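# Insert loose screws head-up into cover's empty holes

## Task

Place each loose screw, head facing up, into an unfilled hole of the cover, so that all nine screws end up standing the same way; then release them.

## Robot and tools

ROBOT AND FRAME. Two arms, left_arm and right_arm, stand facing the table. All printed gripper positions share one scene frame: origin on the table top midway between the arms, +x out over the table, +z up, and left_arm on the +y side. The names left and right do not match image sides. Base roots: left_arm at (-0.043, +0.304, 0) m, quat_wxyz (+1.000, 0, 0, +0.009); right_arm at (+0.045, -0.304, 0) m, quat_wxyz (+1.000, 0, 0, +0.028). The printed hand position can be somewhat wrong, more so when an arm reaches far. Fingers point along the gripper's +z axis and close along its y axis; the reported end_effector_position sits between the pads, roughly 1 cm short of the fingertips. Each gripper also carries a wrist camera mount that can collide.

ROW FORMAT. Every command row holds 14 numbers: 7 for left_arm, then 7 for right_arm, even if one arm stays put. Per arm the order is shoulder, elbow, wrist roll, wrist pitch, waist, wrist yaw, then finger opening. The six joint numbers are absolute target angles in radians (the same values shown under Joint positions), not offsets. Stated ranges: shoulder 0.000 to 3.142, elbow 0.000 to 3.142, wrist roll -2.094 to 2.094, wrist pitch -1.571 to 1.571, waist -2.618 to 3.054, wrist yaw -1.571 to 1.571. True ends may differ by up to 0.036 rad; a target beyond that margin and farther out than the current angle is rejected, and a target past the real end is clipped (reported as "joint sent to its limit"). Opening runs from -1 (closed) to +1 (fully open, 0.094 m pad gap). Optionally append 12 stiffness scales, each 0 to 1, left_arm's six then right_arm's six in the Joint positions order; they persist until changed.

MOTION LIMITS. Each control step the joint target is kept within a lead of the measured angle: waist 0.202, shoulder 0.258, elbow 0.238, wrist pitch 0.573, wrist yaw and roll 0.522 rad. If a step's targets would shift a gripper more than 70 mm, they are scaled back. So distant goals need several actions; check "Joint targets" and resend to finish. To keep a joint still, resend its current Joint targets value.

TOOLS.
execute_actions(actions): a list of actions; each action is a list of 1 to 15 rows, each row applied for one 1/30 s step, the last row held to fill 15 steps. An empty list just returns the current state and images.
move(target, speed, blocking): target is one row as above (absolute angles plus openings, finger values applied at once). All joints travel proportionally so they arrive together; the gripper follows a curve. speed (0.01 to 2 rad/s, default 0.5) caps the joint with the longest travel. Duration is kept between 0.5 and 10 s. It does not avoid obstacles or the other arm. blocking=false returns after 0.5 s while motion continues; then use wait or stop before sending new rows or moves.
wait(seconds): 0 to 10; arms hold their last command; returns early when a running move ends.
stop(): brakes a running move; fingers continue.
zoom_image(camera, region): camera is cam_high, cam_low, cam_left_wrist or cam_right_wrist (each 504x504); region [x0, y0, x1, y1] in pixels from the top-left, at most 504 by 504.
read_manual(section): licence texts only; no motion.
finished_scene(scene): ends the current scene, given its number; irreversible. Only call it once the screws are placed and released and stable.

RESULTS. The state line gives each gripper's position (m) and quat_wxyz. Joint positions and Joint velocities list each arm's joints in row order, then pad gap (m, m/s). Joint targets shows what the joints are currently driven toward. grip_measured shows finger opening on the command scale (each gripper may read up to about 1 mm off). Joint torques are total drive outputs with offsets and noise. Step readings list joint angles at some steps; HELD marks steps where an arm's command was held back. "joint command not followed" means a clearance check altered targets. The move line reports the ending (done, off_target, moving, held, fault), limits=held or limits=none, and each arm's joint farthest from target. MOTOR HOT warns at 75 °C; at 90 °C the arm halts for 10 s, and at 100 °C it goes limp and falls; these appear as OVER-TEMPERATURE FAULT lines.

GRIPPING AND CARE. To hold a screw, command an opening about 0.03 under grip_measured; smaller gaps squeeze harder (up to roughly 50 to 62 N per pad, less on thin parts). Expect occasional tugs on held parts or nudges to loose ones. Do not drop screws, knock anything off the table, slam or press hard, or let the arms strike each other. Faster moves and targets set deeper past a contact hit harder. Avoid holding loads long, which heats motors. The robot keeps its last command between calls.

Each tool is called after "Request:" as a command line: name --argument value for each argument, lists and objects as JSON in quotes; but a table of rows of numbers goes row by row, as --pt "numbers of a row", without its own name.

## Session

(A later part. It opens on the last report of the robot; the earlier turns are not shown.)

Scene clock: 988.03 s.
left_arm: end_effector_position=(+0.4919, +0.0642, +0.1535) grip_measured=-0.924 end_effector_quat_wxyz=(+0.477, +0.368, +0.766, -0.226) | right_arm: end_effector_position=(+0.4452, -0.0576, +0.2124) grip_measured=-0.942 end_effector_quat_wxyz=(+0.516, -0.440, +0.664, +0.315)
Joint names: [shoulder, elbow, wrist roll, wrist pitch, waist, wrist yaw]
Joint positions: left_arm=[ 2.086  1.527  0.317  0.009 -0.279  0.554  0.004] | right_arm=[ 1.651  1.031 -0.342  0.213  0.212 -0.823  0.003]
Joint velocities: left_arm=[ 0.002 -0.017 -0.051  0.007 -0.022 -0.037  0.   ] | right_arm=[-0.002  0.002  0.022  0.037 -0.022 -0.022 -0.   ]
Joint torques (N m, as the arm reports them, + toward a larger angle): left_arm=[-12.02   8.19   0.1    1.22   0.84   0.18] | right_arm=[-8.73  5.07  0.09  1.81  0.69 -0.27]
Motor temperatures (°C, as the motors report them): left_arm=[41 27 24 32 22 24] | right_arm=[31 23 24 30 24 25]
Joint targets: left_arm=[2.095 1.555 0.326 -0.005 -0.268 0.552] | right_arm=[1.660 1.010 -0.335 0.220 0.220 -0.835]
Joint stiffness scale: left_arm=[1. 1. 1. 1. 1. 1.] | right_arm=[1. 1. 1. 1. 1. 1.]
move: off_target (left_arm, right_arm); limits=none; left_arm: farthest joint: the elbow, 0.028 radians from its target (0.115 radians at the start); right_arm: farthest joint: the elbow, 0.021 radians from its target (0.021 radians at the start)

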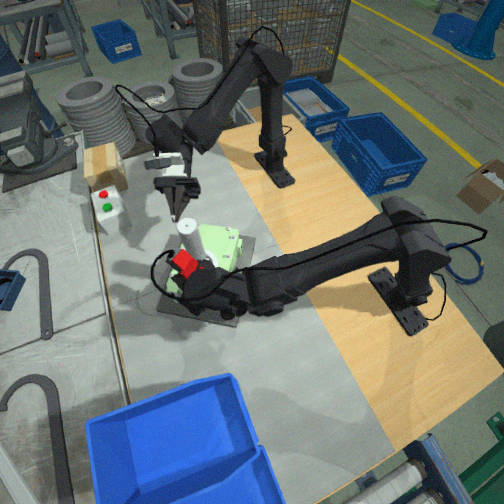

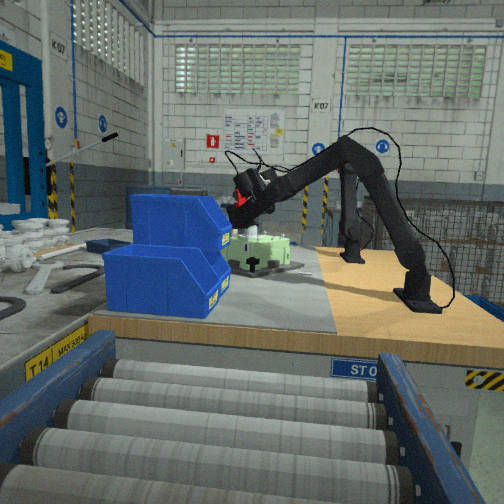

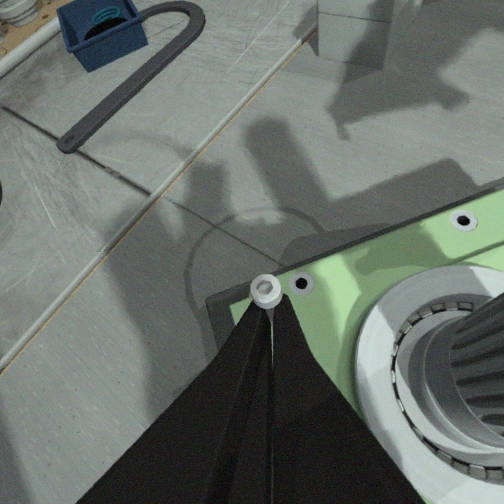

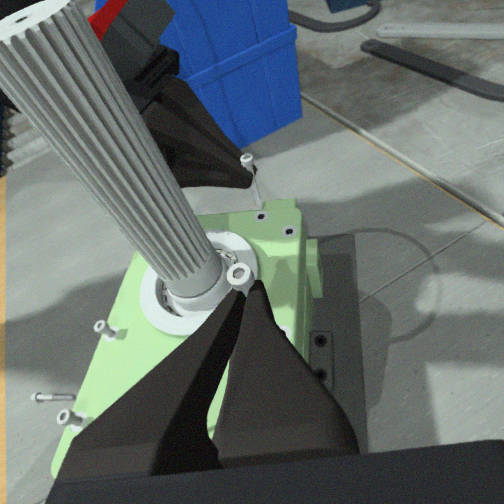

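Request:
execute_actions --actions '[[[2.112,1.555,0.326,-0.005,-0.268,0.552,-0.95,1.66,1.01,-0.335,0.22,0.22,-0.835,-0.965],[2.112,1.555,0.326,-0.005,-0.268,0.552,-0.95,1.66,1.01,-0.335,0.22,0.22,-0.835,-0.965],[2.102,1.555,0.326,-0.005,-0.268,0.552,-0.95,1.66,1.01,-0.335,0.22,0.22,-0.835,-0.965]]]'

Request:
zoom_image --camera "cam_right_wrist" --region '[190, 120, 330, 260]'

Scene clock: 1005.13 s.
left_arm: end_effector_position=(+0.4923, +0.0642, +0.1489) grip_measured=-0.924 end_effector_quat_wxyz=(+0.473, +0.367, +0.769, -0.226) | right_arm: end_effector_position=(+0.4452, -0.0576, +0.2124) grip_measured=-0.942 end_effector_quat_wxyz=(+0.516, -0.440, +0.664, +0.315)
Joint names: [shoulder, elbow, wrist roll, wrist pitch, waist, wrist yaw]
Joint positions: left_arm=[ 2.095  1.53   0.317  0.006 -0.279  0.554  0.004] | right_arm=[ 1.651  1.031 -0.342  0.213  0.212 -0.823  0.003]
Joint velocities: left_arm=[-0.002 -0.002 -0.022 -0.007 -0.002 -0.066  0.001] | right_arm=[ 0.002 -0.022  0.007 -0.081 -0.042 -0.007  0.   ]
Joint torques (N m, as the arm reports them, + toward a larger angle): left_arm=[-12.21   8.02   0.09   1.21   0.95   0.18] | right_arm=[-8.63  4.93  0.09  1.8   0.75 -0.29]
Motor temperatures (°C, as the motors report them): left_arm=[42 29 24 32 22 23] | right_arm=[31 23 24 30 24 25]
Joint targets: left_arm=[2.102 1.555 0.326 -0.005 -0.268 0.552] | right_arm=[1.660 1.010 -0.335 0.220 0.220 -0.835]
Joint stiffness scale: left_arm=[1. 1. 1. 1. 1. 1.] | right_arm=[1. 1. 1. 1. 1. 1.]
Step readings (joint positions):
0: left_arm=[2.086 1.527 0.317 0.009 -0.279 0.554] | right_arm=[1.651 1.031 -0.342 0.213 0.212 -0.823]
1: left_arm=[2.087 1.527 0.317 0.009 -0.279 0.554] | right_arm=[1.651 1.031 -0.342 0.213 0.212 -0.823]
2: left_arm=[2.089 1.529 0.317 0.009 -0.279 0.554] | right_arm=[1.651 1.031 -0.342 0.213 0.212 -0.823]
4: left_arm=[2.093 1.530 0.317 0.008 -0.279 0.554] | right_arm=[1.651 1.031 -0.342 0.213 0.212 -0.823]
8: left_arm=[2.095 1.530 0.317 0.006 -0.279 0.554] | right_arm=[1.651 1.031 -0.342 0.213 0.212 -0.823]
15: Joint positions above

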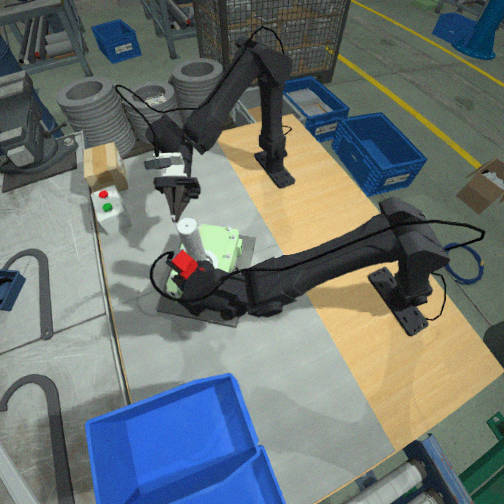

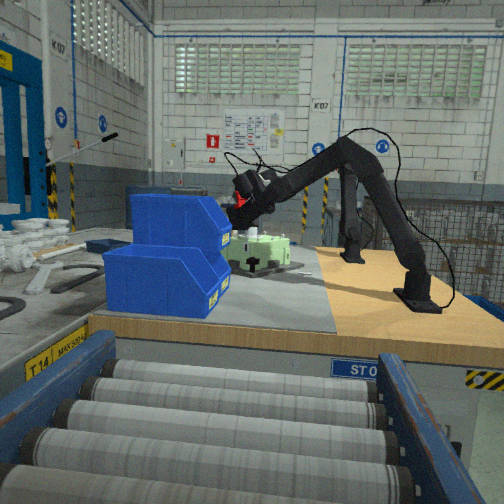

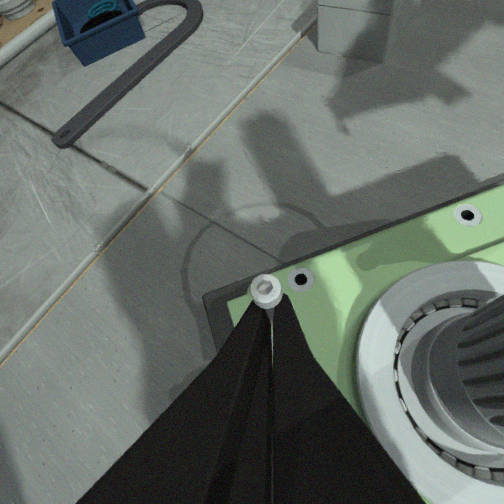

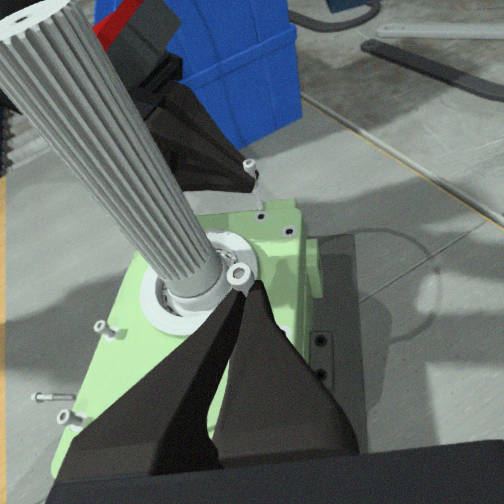

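Region (190, 120, 330, 260) of cam_right_wrist's 504x504 image, scaled by 3.600, with more detail than that image has.

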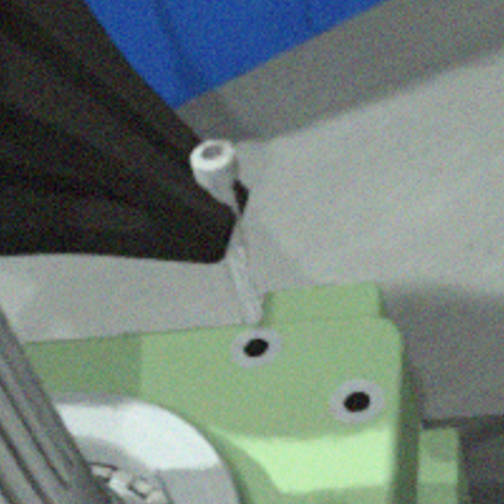

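Request:
execute_actions --actions '[[[2.12,1.535,0.326,0.006,-0.268,0.552,-0.95,1.66,1.01,-0.335,0.22,0.22,-0.835,-0.965],[2.12,1.535,0.326,0.006,-0.268,0.552,-0.95,1.66,1.01,-0.335,0.22,0.22,-0.835,-0.965],[2.11,1.535,0.326,0.006,-0.268,0.552,-0.95,1.66,1.01,-0.335,0.22,0.22,-0.835,-0.965]]]'

Request:
zoom_image --camera "cam_right_wrist" --region '[190, 120, 330, 260]'

Scene clock: 1019.93 s.
left_arm: end_effector_position=(+0.4926, +0.0641, +0.1444) grip_measured=-0.924 end_effector_quat_wxyz=(+0.469, +0.367, +0.771, -0.227) | right_arm: end_effector_position=(+0.4452, -0.0576, +0.2125) grip_measured=-0.942 end_effector_quat_wxyz=(+0.516, -0.440, +0.664, +0.315)
Joint names: [shoulder, elbow, wrist roll, wrist pitch, waist, wrist yaw]
Joint positions: left_arm=[ 2.103  1.53   0.317  0.007 -0.279  0.554  0.004] | right_arm=[ 1.651  1.031 -0.342  0.214  0.212 -0.823  0.003]
Joint velocities: left_arm=[-0.002 -0.007  0.066 -0.007 -0.012 -0.037  0.   ] | right_arm=[-0.007  0.007 -0.022  0.051 -0.007 -0.007  0.001]
Joint torques (N m, as the arm reports them, + toward a larger angle): left_arm=[-12.27   6.61   0.07   1.32   0.94   0.18] | right_arm=[-8.69  5.    0.1   1.8   0.61 -0.26]
Motor temperatures (°C, as the motors report them): left_arm=[42 29 24 32 22 23] | right_arm=[31 23 24 31 24 25]
Joint targets: left_arm=[2.110 1.535 0.326 0.006 -0.268 0.552] | right_arm=[1.660 1.010 -0.335 0.220 0.220 -0.835]
Joint stiffness scale: left_arm=[1. 1. 1. 1. 1. 1.] | right_arm=[1. 1. 1. 1. 1. 1.]
Step readings (joint positions):
0: left_arm=[2.095 1.530 0.317 0.006 -0.279 0.554] | right_arm=[1.651 1.031 -0.342 0.213 0.212 -0.823]
1: left_arm=[2.096 1.530 0.317 0.006 -0.279 0.554] | right_arm=[1.651 1.031 -0.342 0.213 0.212 -0.823]
2: left_arm=[2.097 1.530 0.317 0.007 -0.279 0.554] | right_arm=[1.651 1.031 -0.342 0.213 0.212 -0.823]
4: left_arm=[2.101 1.530 0.317 0.007 -0.279 0.554] | right_arm=[1.651 1.031 -0.342 0.213 0.212 -0.823]
8: left_arm=[2.103 1.530 0.317 0.007 -0.279 0.554] | right_arm=[1.651 1.031 -0.342 0.214 0.212 -0.823]
15: Joint positions above

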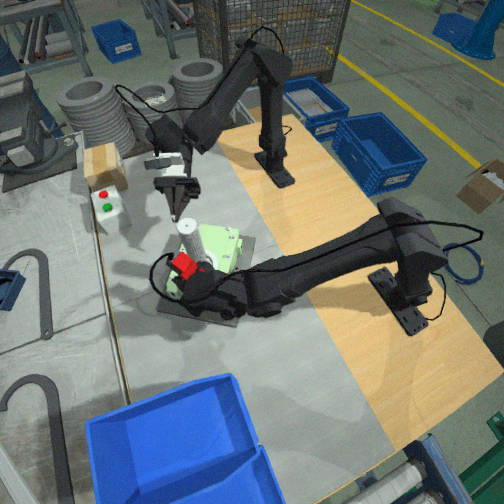

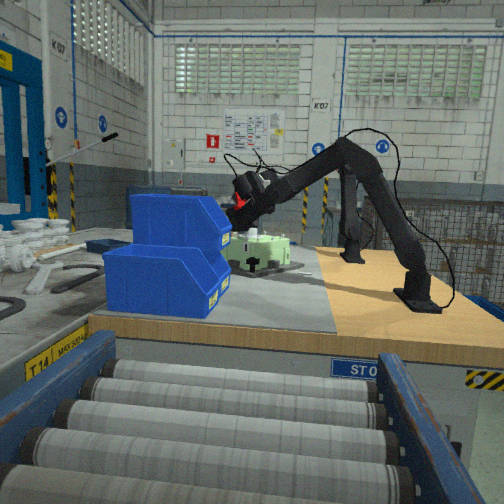

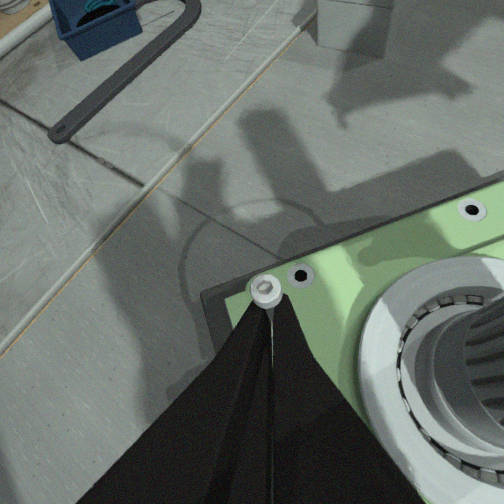

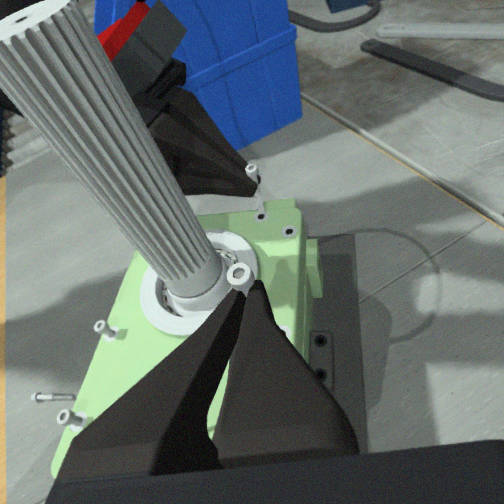

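Region (190, 120, 330, 260) of cam_right_wrist's 504x504 image, scaled by 3.600, with more detail than that image has.

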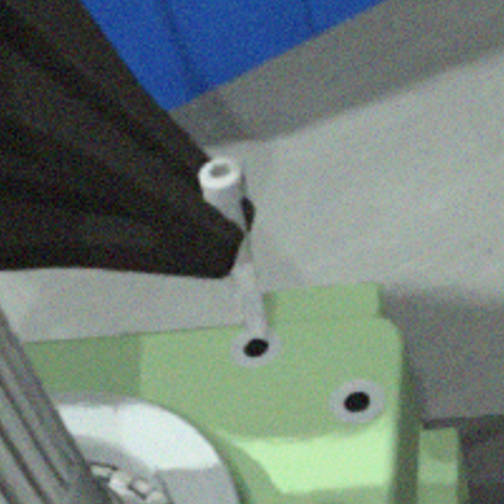

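Request:
execute_actions --actions '[[[2.127,1.535,0.326,0.012,-0.268,0.552,-0.95,1.66,1.01,-0.335,0.22,0.22,-0.835,-0.965],[2.127,1.535,0.326,0.012,-0.268,0.552,-0.95,1.66,1.01,-0.335,0.22,0.22,-0.835,-0.965],[2.116,1.535,0.326,0.012,-0.268,0.552,-0.95,1.66,1.01,-0.335,0.22,0.22,-0.835,-0.965]]]'

Request:
zoom_image --camera "cam_right_wrist" --region '[190, 120, 330, 260]'

Scene clock: 1026.47 s.
left_arm: end_effector_position=(+0.4931, +0.0640, +0.1412) grip_measured=-0.924 end_effector_quat_wxyz=(+0.468, +0.367, +0.772, -0.227) | right_arm: end_effector_position=(+0.4452, -0.0576, +0.2125) grip_measured=-0.942 end_effector_quat_wxyz=(+0.516, -0.440, +0.664, +0.315)
Joint names: [shoulder, elbow, wrist roll, wrist pitch, waist, wrist yaw]
Joint positions: left_arm=[ 2.11   1.53   0.317  0.009 -0.279  0.553  0.004] | right_arm=[ 1.651  1.031 -0.342  0.214  0.212 -0.823  0.003]
Joint velocities: left_arm=[-0.007 -0.002 -0.037  0.051  0.002 -0.051 -0.001] | right_arm=[ 0.012  0.007 -0.022 -0.066 -0.007 -0.022 -0.   ]
Joint torques (N m, as the arm reports them, + toward a larger angle): left_arm=[-12.35   6.54   0.08   1.35   0.9    0.19] | right_arm=[-8.76  4.9   0.1   1.78  0.63 -0.32]
Motor temperatures (°C, as the motors report them): left_arm=[42 29 24 32 22 23] | right_arm=[31 23 24 31 24 25]
Joint targets: left_arm=[2.116 1.535 0.326 0.012 -0.268 0.552] | right_arm=[1.660 1.010 -0.335 0.220 0.220 -0.835]
Joint stiffness scale: left_arm=[1. 1. 1. 1. 1. 1.] | right_arm=[1. 1. 1. 1. 1. 1.]
Step readings (joint positions):
0: left_arm=[2.103 1.530 0.317 0.007 -0.279 0.554] | right_arm=[1.651 1.031 -0.342 0.214 0.212 -0.823]
1: left_arm=[2.104 1.530 0.317 0.007 -0.279 0.554] | right_arm=[1.651 1.031 -0.342 0.214 0.212 -0.823]
2: left_arm=[2.106 1.530 0.317 0.009 -0.279 0.554] | right_arm=[1.651 1.031 -0.342 0.214 0.212 -0.823]
4: left_arm=[2.108 1.530 0.317 0.009 -0.279 0.553] | right_arm=[1.651 1.031 -0.342 0.214 0.212 -0.823]
8: left_arm=[2.110 1.530 0.317 0.009 -0.279 0.553] | right_arm=[1.651 1.031 -0.342 0.214 0.212 -0.823]
15: Joint positions above

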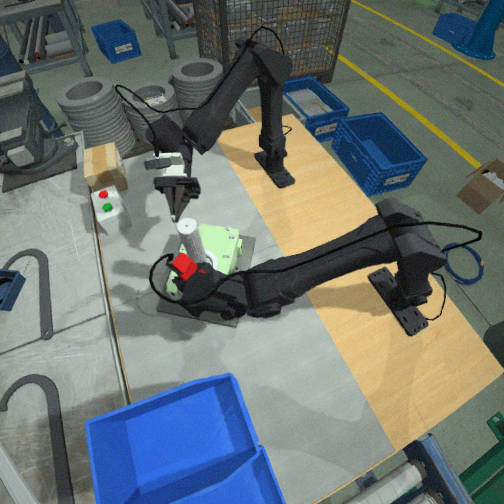

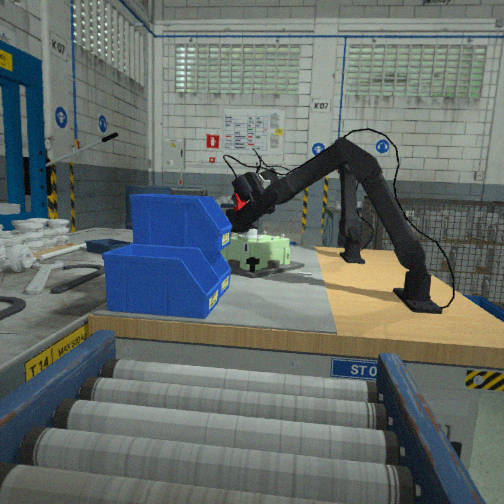

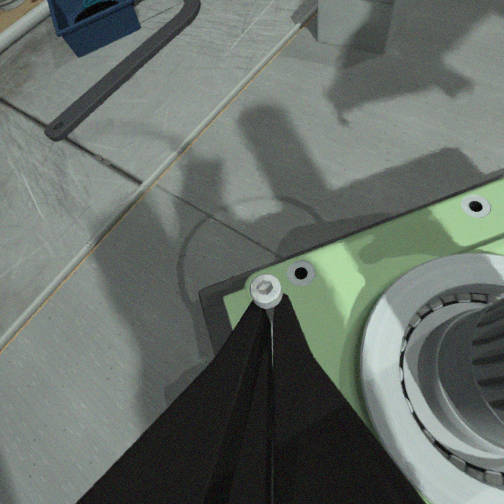

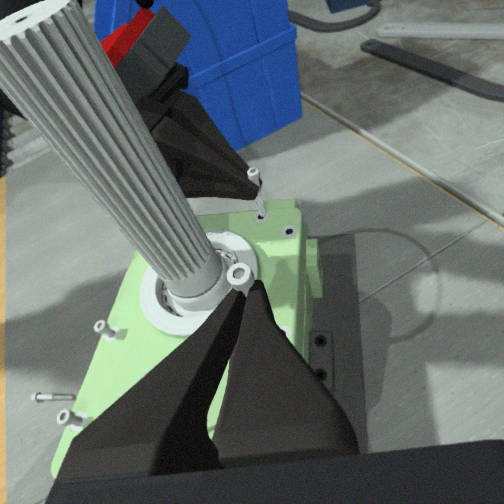

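Region (190, 120, 330, 260) of cam_right_wrist's 504x504 image, scaled by 3.600, with more detail than that image has.

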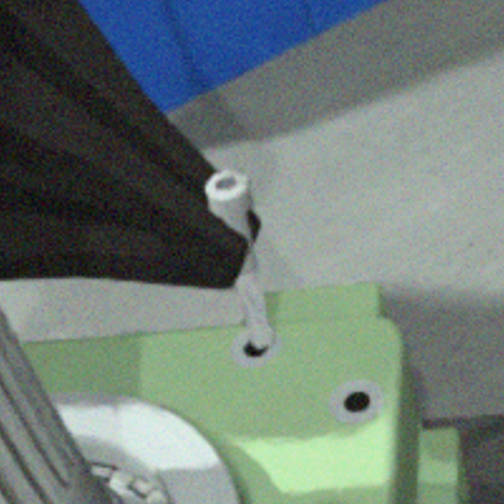

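Request:
execute_actions --actions '[[[2.116,1.508,0.326,0.012,-0.268,0.552,-0.95,1.66,1.01,-0.335,0.22,0.22,-0.835,-0.965],[2.116,1.508,0.326,0.012,-0.268,0.552,-0.95,1.66,1.01,-0.335,0.22,0.22,-0.835,-0.965],[2.116,1.517,0.326,0.012,-0.268,0.552,-0.95,1.66,1.01,-0.335,0.22,0.22,-0.835,-0.965]]]'

Request:
zoom_image --camera "cam_right_wrist" --region '[190, 120, 330, 260]'

Scene clock: 1031.53 s.
left_arm: end_effector_position=(+0.4921, +0.0643, +0.1390) grip_measured=-0.924 end_effector_quat_wxyz=(+0.466, +0.366, +0.773, -0.227) | right_arm: end_effector_position=(+0.4452, -0.0576, +0.2125) grip_measured=-0.942 end_effector_quat_wxyz=(+0.516, -0.440, +0.664, +0.315)
Joint names: [shoulder, elbow, wrist roll, wrist pitch, waist, wrist yaw]
Joint positions: left_arm=[ 2.11   1.524  0.317  0.011 -0.279  0.553  0.004] | right_arm=[ 1.651  1.031 -0.342  0.214  0.212 -0.823  0.003]
Joint velocities: left_arm=[ 0.012  0.007  0.022  0.051 -0.007 -0.037  0.001] | right_arm=[-0.017  0.007 -0.037  0.051  0.017 -0.007  0.   ]
Joint torques (N m, as the arm reports them, + toward a larger angle): left_arm=[-12.45   5.65   0.08   1.33   0.94   0.2 ] | right_arm=[-8.74  5.04  0.11  1.75  0.52 -0.28]
Motor temperatures (°C, as the motors report them): left_arm=[42 29 24 32 22 23] | right_arm=[31 23 24 31 24 25]
Joint targets: left_arm=[2.116 1.517 0.326 0.012 -0.268 0.552] | right_arm=[1.660 1.010 -0.335 0.220 0.220 -0.835]
Joint stiffness scale: left_arm=[1. 1. 1. 1. 1. 1.] | right_arm=[1. 1. 1. 1. 1. 1.]
Step readings (joint positions):
0: left_arm=[2.110 1.530 0.317 0.009 -0.279 0.553] | right_arm=[1.651 1.031 -0.342 0.214 0.212 -0.823]
1: left_arm=[2.110 1.528 0.317 0.010 -0.279 0.553] | right_arm=[1.651 1.031 -0.342 0.214 0.212 -0.823]
2: left_arm=[2.110 1.526 0.317 0.011 -0.279 0.553] | right_arm=[1.651 1.031 -0.342 0.214 0.212 -0.823]
4: left_arm=[2.110 1.524 0.317 0.011 -0.279 0.553] | right_arm=[1.651 1.031 -0.342 0.214 0.212 -0.823]
8: left_arm=[2.110 1.524 0.317 0.011 -0.279 0.553] | right_arm=[1.651 1.031 -0.342 0.214 0.212 -0.823]
15: Joint positions above

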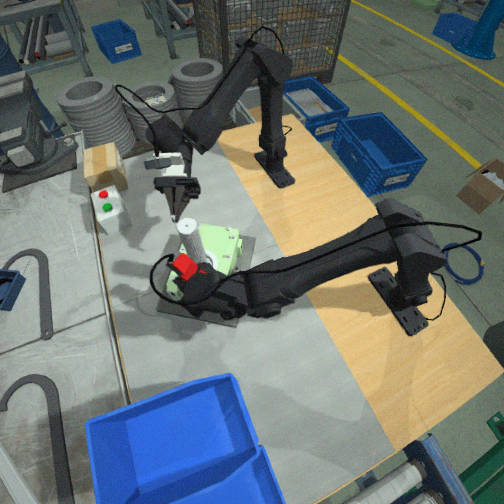

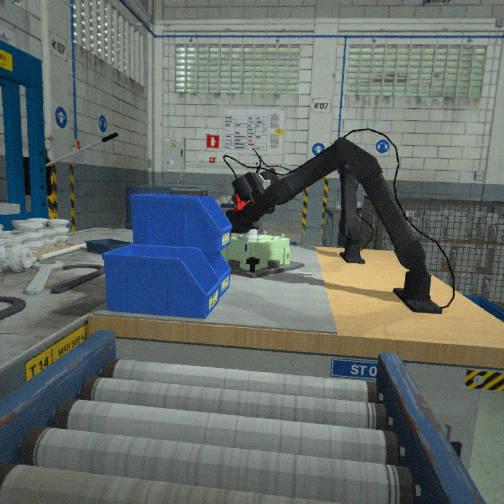

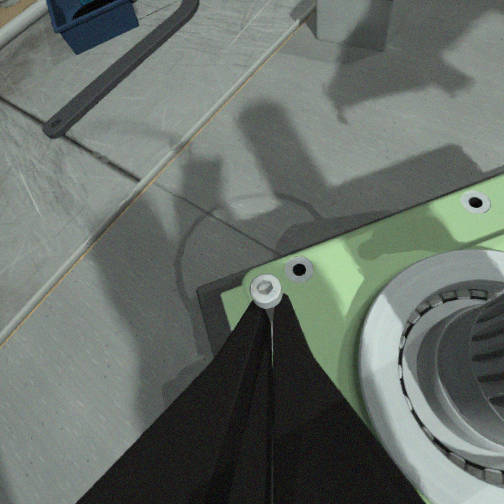

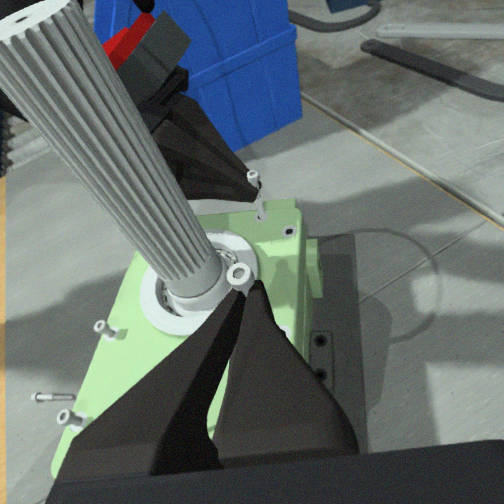

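Region (190, 120, 330, 260) of cam_right_wrist's 504x504 image, scaled by 3.600, with more detail than that image has.

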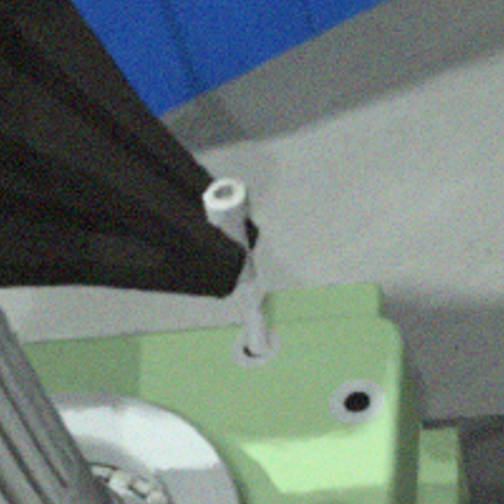

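Request:
execute_actions --actions '[[[2.134,1.522,0.326,0.014,-0.268,0.552,-0.95,1.66,1.01,-0.335,0.22,0.22,-0.835,-0.965],[2.134,1.522,0.326,0.014,-0.268,0.552,-0.95,1.66,1.01,-0.335,0.22,0.22,-0.835,-0.965],[2.123,1.522,0.326,0.014,-0.268,0.552,-0.95,1.66,1.01,-0.335,0.22,0.22,-0.835,-0.965]]]'

Request:
zoom_image --camera "cam_right_wrist" --region '[190, 120, 330, 260]'

Scene clock: 1038.40 s.
left_arm: end_effector_position=(+0.4928, +0.0640, +0.1383) grip_measured=-0.924 end_effector_quat_wxyz=(+0.467, +0.367, +0.772, -0.227) | right_arm: end_effector_position=(+0.4452, -0.0576, +0.2125) grip_measured=-0.942 end_effector_quat_wxyz=(+0.516, -0.440, +0.664, +0.315)
Joint names: [shoulder, elbow, wrist roll, wrist pitch, waist, wrist yaw]
Joint positions: left_arm=[ 2.113  1.524  0.317  0.016 -0.279  0.554  0.004] | right_arm=[ 1.651  1.031 -0.342  0.214  0.212 -0.823  0.003]
Joint velocities: left_arm=[-0.002  0.002 -0.007  0.007  0.027 -0.051  0.   ] | right_arm=[ 0.017  0.012 -0.037 -0.037  0.012  0.022 -0.001]
Joint torques (N m, as the arm reports them, + toward a larger angle): left_arm=[-12.08   6.01   0.08   1.3    0.89   0.19] | right_arm=[-8.64  4.81  0.09  1.78  0.76 -0.29]
Motor temperatures (°C, as the motors report them): left_arm=[42 28 24 33 22 23] | right_arm=[31 23 24 31 24 25]
Joint targets: left_arm=[2.123 1.522 0.326 0.014 -0.268 0.552] | right_arm=[1.660 1.010 -0.335 0.220 0.220 -0.835]
Joint stiffness scale: left_arm=[1. 1. 1. 1. 1. 1.] | right_arm=[1. 1. 1. 1. 1. 1.]
Step readings (joint positions):
0: left_arm=[2.110 1.524 0.317 0.011 -0.279 0.553] | right_arm=[1.651 1.031 -0.342 0.214 0.212 -0.823]
1: left_arm=[2.111 1.524 0.317 0.011 -0.279 0.553] | right_arm=[1.651 1.031 -0.342 0.214 0.212 -0.823]
2: left_arm=[2.112 1.524 0.317 0.012 -0.279 0.553] | right_arm=[1.651 1.031 -0.342 0.214 0.212 -0.823]
4: left_arm=[2.113 1.524 0.317 0.016 -0.279 0.554] | right_arm=[1.651 1.031 -0.342 0.214 0.212 -0.823]
8: left_arm=[2.113 1.524 0.317 0.016 -0.279 0.554] | right_arm=[1.651 1.031 -0.342 0.214 0.212 -0.823]
15: Joint positions above

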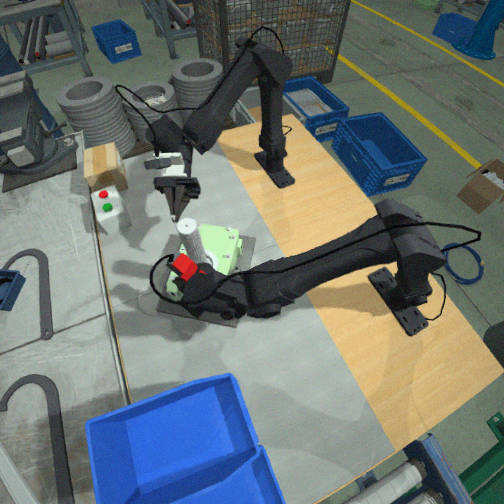

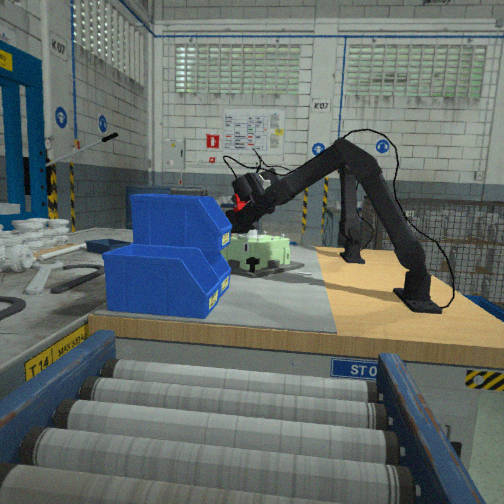

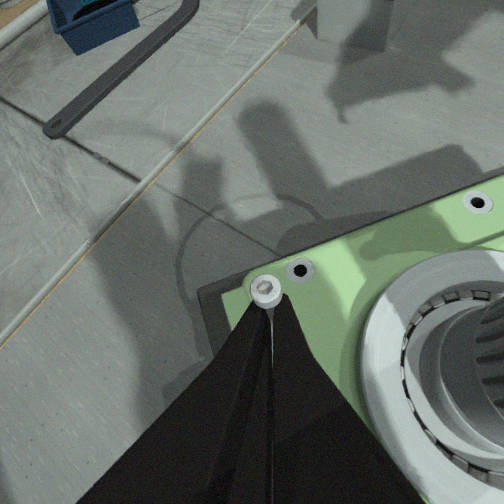

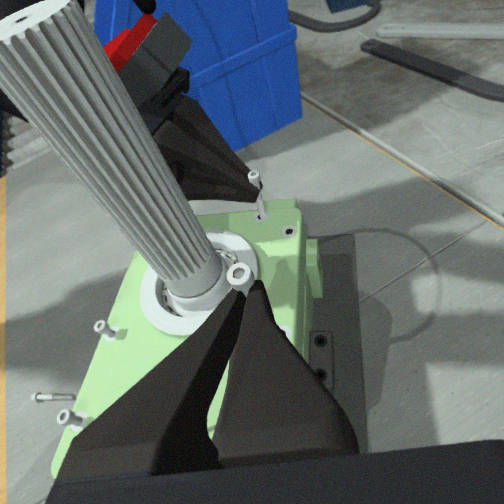

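Region (190, 120, 330, 260) of cam_right_wrist's 504x504 image, scaled by 3.600, with more detail than that image has.

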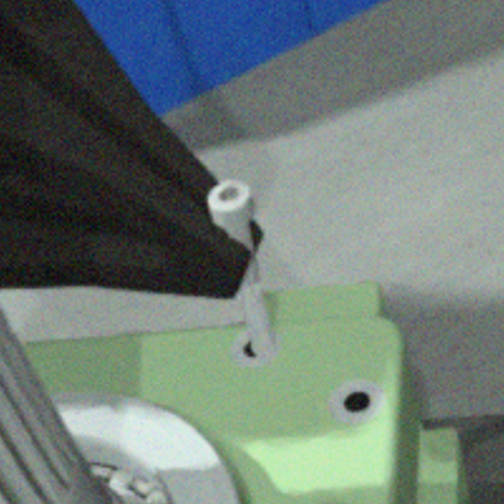

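Request:
execute_actions --actions '[[[2.07,1.522,0.326,0.016,-0.268,0.552,-0.95,1.66,1.01,-0.335,0.22,0.22,-0.835,-0.965],[2.07,1.522,0.326,0.016,-0.268,0.552,-0.95,1.66,1.01,-0.335,0.22,0.22,-0.835,-0.965],[2.08,1.522,0.326,0.016,-0.268,0.552,-0.95,1.66,1.01,-0.335,0.22,0.22,-0.835,-0.965]],[[2.09,1.50,0.326,0.016,-0.268,0.552,-0.95,1.66,1.01,-0.335,0.22,0.22,-0.835,-0.965],[2.09,1.50,0.326,0.016,-0.268,0.552,-0.95,1.66,1.01,-0.335,0.22,0.22,-0.835,-0.965],[2.09,1.51,0.326,0.016,-0.268,0.552,-0.95,1.66,1.01,-0.335,0.22,0.22,-0.835,-0.965]]]'

Request:
zoom_image --camera "cam_right_wrist" --region '[190, 120, 330, 260]'

Scene clock: 1051.83 s.
left_arm: end_effector_position=(+0.4917, +0.0644, +0.1389) grip_measured=-0.924 end_effector_quat_wxyz=(+0.467, +0.366, +0.772, -0.227) | right_arm: end_effector_position=(+0.4452, -0.0576, +0.2125) grip_measured=-0.942 end_effector_quat_wxyz=(+0.516, -0.440, +0.664, +0.315)
Joint names: [shoulder, elbow, wrist roll, wrist pitch, waist, wrist yaw]
Joint positions: left_arm=[ 2.108  1.518  0.317  0.018 -0.279  0.553  0.004] | right_arm=[ 1.651  1.031 -0.342  0.214  0.212 -0.823  0.003]
Joint velocities: left_arm=[-0.007 -0.007 -0.037 -0.081 -0.002  0.007  0.001] | right_arm=[ 0.007  0.002 -0.022 -0.051 -0.002 -0.066 -0.   ]
Joint torques (N m, as the arm reports them, + toward a larger angle): left_arm=[-14.57   5.54   0.08   1.32   0.93   0.19] | right_arm=[-8.55  4.82  0.06  1.76  0.79 -0.3 ]
Motor temperatures (°C, as the motors report them): left_arm=[43 28 24 33 22 23] | right_arm=[31 23 24 31 24 25]
Joint targets: left_arm=[2.090 1.510 0.326 0.016 -0.268 0.552] | right_arm=[1.660 1.010 -0.335 0.220 0.220 -0.835]
Joint stiffness scale: left_arm=[1. 1. 1. 1. 1. 1.] | right_arm=[1. 1. 1. 1. 1. 1.]
Step readings (joint positions; steps 1 to 15: 1st action; 16 to 30: 2nd action):
0: left_arm=[2.113 1.524 0.317 0.016 -0.279 0.554] | right_arm=[1.651 1.031 -0.342 0.214 0.212 -0.823]
1: left_arm=[2.112 1.524 0.317 0.016 -0.279 0.554] | right_arm=[1.651 1.031 -0.342 0.214 0.212 -0.823]
2: left_arm=[2.110 1.524 0.317 0.016 -0.279 0.553] | right_arm=[1.651 1.031 -0.342 0.214 0.212 -0.823]
4: left_arm=[2.108 1.524 0.317 0.016 -0.279 0.553] | right_arm=[1.651 1.031 -0.342 0.214 0.212 -0.823]
8: left_arm=[2.108 1.524 0.317 0.016 -0.279 0.553] | right_arm=[1.651 1.031 -0.342 0.214 0.212 -0.823]
15: left_arm=[2.108 1.524 0.317 0.016 -0.279 0.553] | right_arm=[1.651 1.031 -0.342 0.214 0.212 -0.823]
16: left_arm=[2.108 1.522 0.317 0.017 -0.279 0.553] | right_arm=[1.651 1.031 -0.342 0.214 0.212 -0.823]
17: left_arm=[2.108 1.520 0.317 0.017 -0.279 0.553] | right_arm=[1.651 1.031 -0.342 0.214 0.212 -0.823]
19: left_arm=[2.108 1.518 0.317 0.018 -0.279 0.553] | right_arm=[1.651 1.031 -0.342 0.214 0.212 -0.823]
23: left_arm=[2.108 1.518 0.317 0.018 -0.279 0.553] | right_arm=[1.651 1.031 -0.342 0.214 0.212 -0.823]
30: Joint positions above

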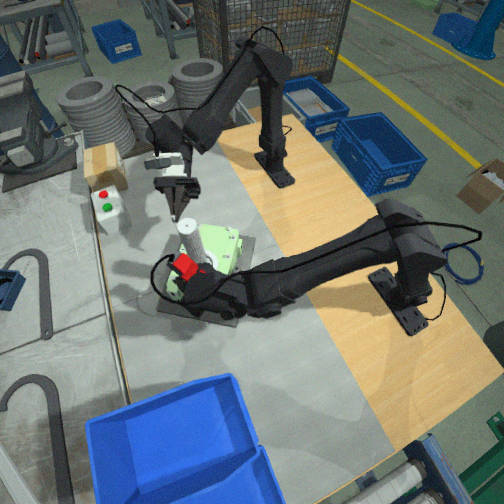

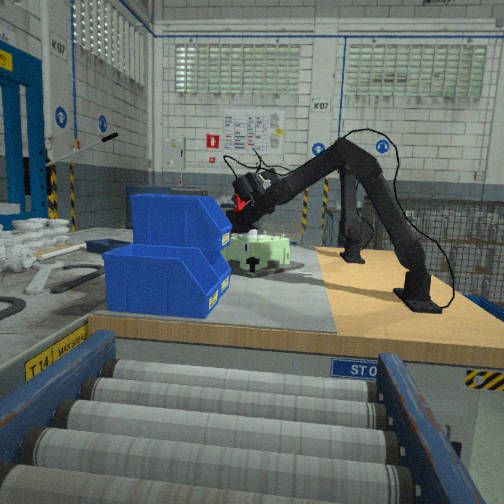

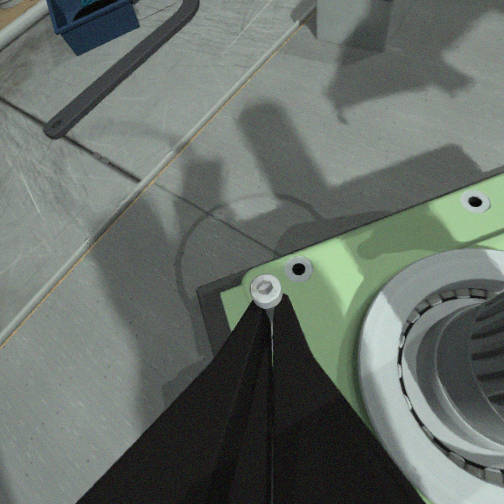

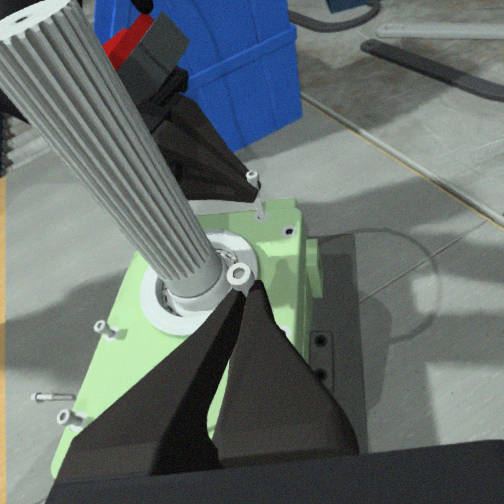

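Region (190, 120, 330, 260) of cam_right_wrist's 504x504 image, scaled by 3.600, with more detail than that image has.

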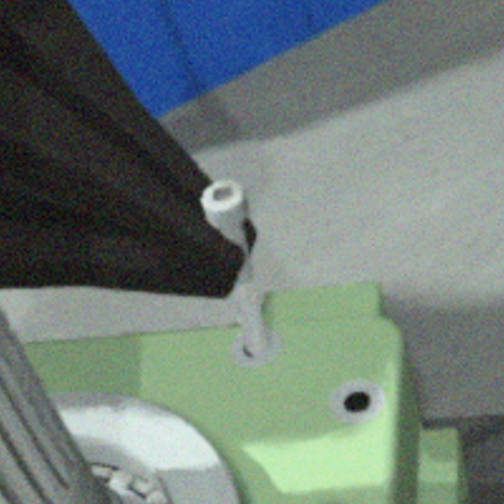

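Request:
execute_actions --actions '[[[2.1,1.497,0.326,0.006,-0.268,0.552,-0.95,1.66,1.01,-0.335,0.22,0.22,-0.835,-0.965],[2.1,1.505,0.326,0.006,-0.268,0.552,-0.95,1.66,1.01,-0.335,0.22,0.22,-0.835,-0.965]]]'

Request:
zoom_image --camera "cam_right_wrist" --region '[190, 120, 330, 260]'

Scene clock: 1056.70 s.
left_arm: end_effector_position=(+0.4914, +0.0645, +0.1381) grip_measured=-0.924 end_effector_quat_wxyz=(+0.466, +0.366, +0.772, -0.227) | right_arm: end_effector_position=(+0.4452, -0.0576, +0.2125) grip_measured=-0.942 end_effector_quat_wxyz=(+0.516, -0.440, +0.664, +0.315)
Joint names: [shoulder, elbow, wrist roll, wrist pitch, waist, wrist yaw]
Joint positions: left_arm=[ 2.108  1.516  0.317  0.018 -0.279  0.553  0.004] | right_arm=[ 1.651  1.031 -0.342  0.214  0.212 -0.823  0.003]
Joint velocities: left_arm=[ 0.002  0.012  0.022  0.037  0.007 -0.007 -0.001] | right_arm=[ 0.012  0.017  0.051  0.007 -0.032 -0.037 -0.   ]
Joint torques (N m, as the arm reports them, + toward a larger angle): left_arm=[-13.67   5.36   0.08   1.2    0.95   0.2 ] | right_arm=[-8.65  4.92  0.09  1.77  0.75 -0.3 ]
Motor temperatures (°C, as the motors report them): left_arm=[43 28 24 33 22 23] | right_arm=[31 23 24 31 24 25]
Joint targets: left_arm=[2.100 1.505 0.326 0.006 -0.268 0.552] | right_arm=[1.660 1.010 -0.335 0.220 0.220 -0.835]
Joint stiffness scale: left_arm=[1. 1. 1. 1. 1. 1.] | right_arm=[1. 1. 1. 1. 1. 1.]
Step readings (joint positions):
0: left_arm=[2.108 1.518 0.317 0.018 -0.279 0.553] | right_arm=[1.651 1.031 -0.342 0.214 0.212 -0.823]
1: left_arm=[2.108 1.517 0.317 0.018 -0.279 0.553] | right_arm=[1.651 1.031 -0.342 0.214 0.212 -0.823]
2: left_arm=[2.108 1.516 0.317 0.018 -0.279 0.553] | right_arm=[1.651 1.031 -0.342 0.214 0.212 -0.823]
4: left_arm=[2.108 1.516 0.317 0.018 -0.279 0.553] | right_arm=[1.651 1.031 -0.342 0.214 0.212 -0.823]
8: left_arm=[2.108 1.516 0.317 0.018 -0.279 0.553] | right_arm=[1.651 1.031 -0.342 0.214 0.212 -0.823]
15: Joint positions above

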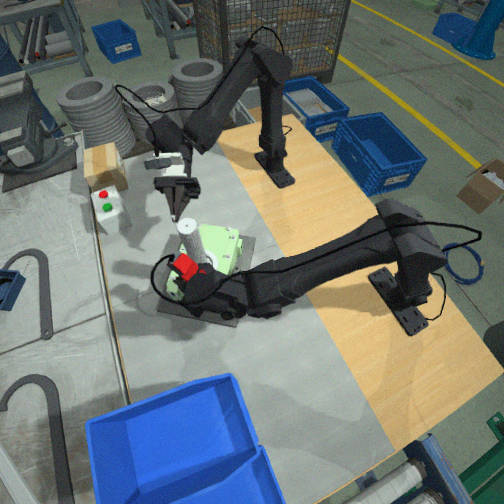

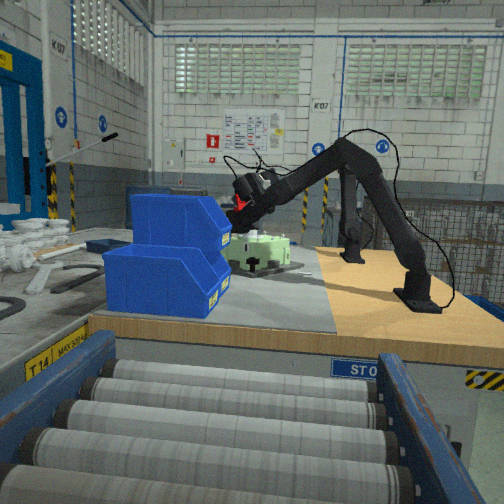

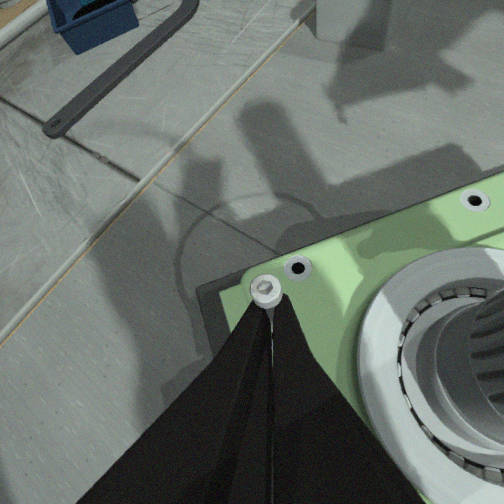

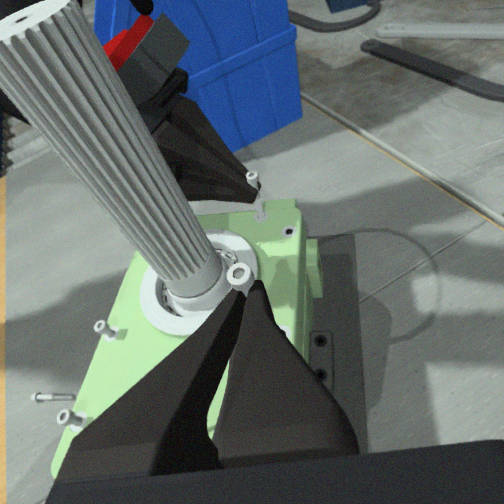

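Region (190, 120, 330, 260) of cam_right_wrist's 504x504 image, scaled by 3.600, with more detail than that image has.

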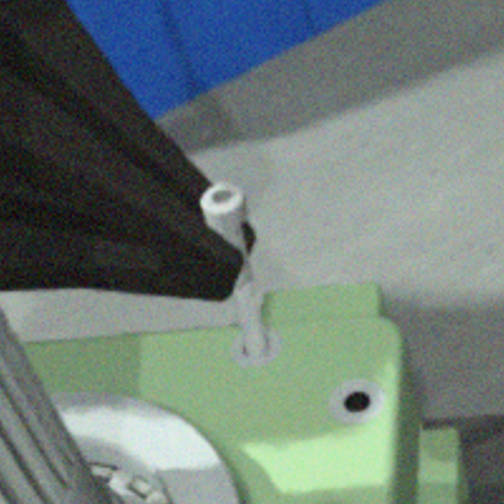

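Centered. Lower with shoulder.

Request:
execute_actions --actions '[[[2.132,1.512,0.326,0.01,-0.268,0.552,-0.95,1.66,1.01,-0.335,0.22,0.22,-0.835,-0.965],[2.132,1.512,0.326,0.01,-0.268,0.552,-0.95,1.66,1.01,-0.335,0.22,0.22,-0.835,-0.965],[2.122,1.512,0.326,0.01,-0.268,0.552,-0.95,1.66,1.01,-0.335,0.22,0.22,-0.835,-0.965]]]'

Request:
zoom_image --camera "cam_right_wrist" --region '[190, 120, 330, 260]'

Scene clock: 1063.07 s.
left_arm: end_effector_position=(+0.4914, +0.0645, +0.1381) grip_measured=-0.924 end_effector_quat_wxyz=(+0.466, +0.366, +0.772, -0.227) | right_arm: end_effector_position=(+0.4452, -0.0576, +0.2125) grip_measured=-0.942 end_effector_quat_wxyz=(+0.516, -0.440, +0.664, +0.315)
Joint names: [shoulder, elbow, wrist roll, wrist pitch, waist, wrist yaw]
Joint positions: left_arm=[ 2.108  1.516  0.317  0.018 -0.279  0.553  0.004] | right_arm=[ 1.651  1.031 -0.342  0.214  0.212 -0.823  0.003]
Joint velocities: left_arm=[-0.007 -0.012  0.022 -0.037 -0.002  0.037 -0.   ] | right_arm=[-0.012  0.002 -0.051 -0.007  0.012 -0.022 -0.001]
Joint torques (N m, as the arm reports them, + toward a larger angle): left_arm=[-11.65   5.86   0.08   1.24   0.92   0.19] | right_arm=[-8.66  4.92  0.09  1.81  0.74 -0.29]
Motor temperatures (°C, as the motors report them): left_arm=[44 28 24 33 22 23] | right_arm=[31 23 24 31 24 25]
Joint targets: left_arm=[2.122 1.512 0.326 0.010 -0.268 0.552] | right_arm=[1.660 1.010 -0.335 0.220 0.220 -0.835]
Joint stiffness scale: left_arm=[1. 1. 1. 1. 1. 1.] | right_arm=[1. 1. 1. 1. 1. 1.]
Step readings (joint positions):
0: left_arm=[2.108 1.516 0.317 0.018 -0.279 0.553] | right_arm=[1.651 1.031 -0.342 0.214 0.212 -0.823]
1: left_arm=[2.108 1.516 0.317 0.018 -0.279 0.553] | right_arm=[1.651 1.031 -0.342 0.214 0.212 -0.823]
2: left_arm=[2.108 1.516 0.317 0.018 -0.279 0.553] | right_arm=[1.651 1.031 -0.342 0.214 0.212 -0.823]
4: left_arm=[2.108 1.516 0.317 0.018 -0.279 0.553] | right_arm=[1.651 1.031 -0.342 0.214 0.212 -0.823]
8: left_arm=[2.108 1.516 0.317 0.018 -0.279 0.553] | right_arm=[1.651 1.031 -0.342 0.214 0.212 -0.823]
15: Joint positions above

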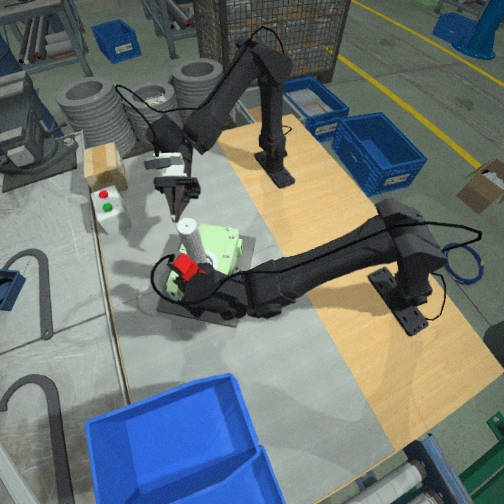

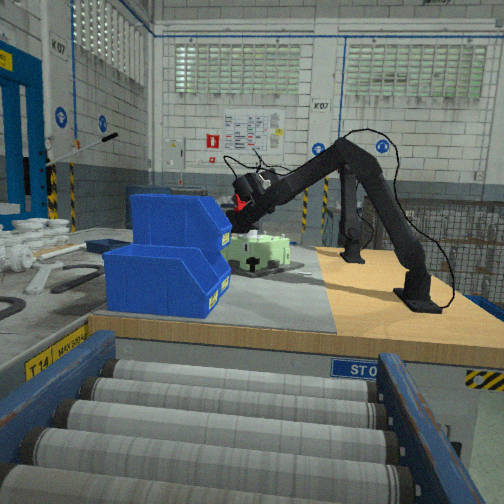

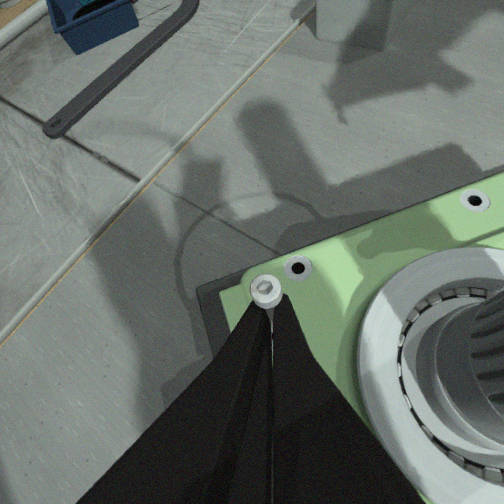

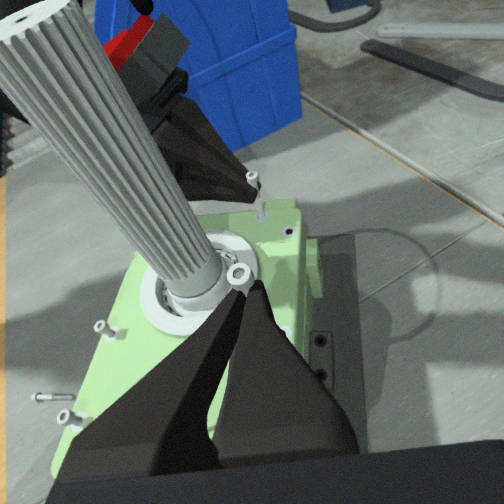

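Region (190, 120, 330, 260) of cam_right_wrist's 504x504 image, scaled by 3.600, with more detail than that image has.

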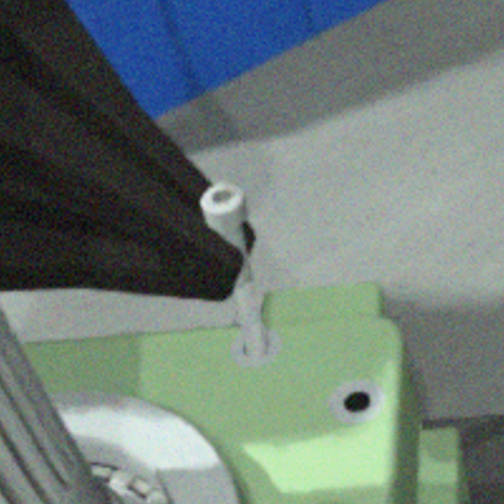

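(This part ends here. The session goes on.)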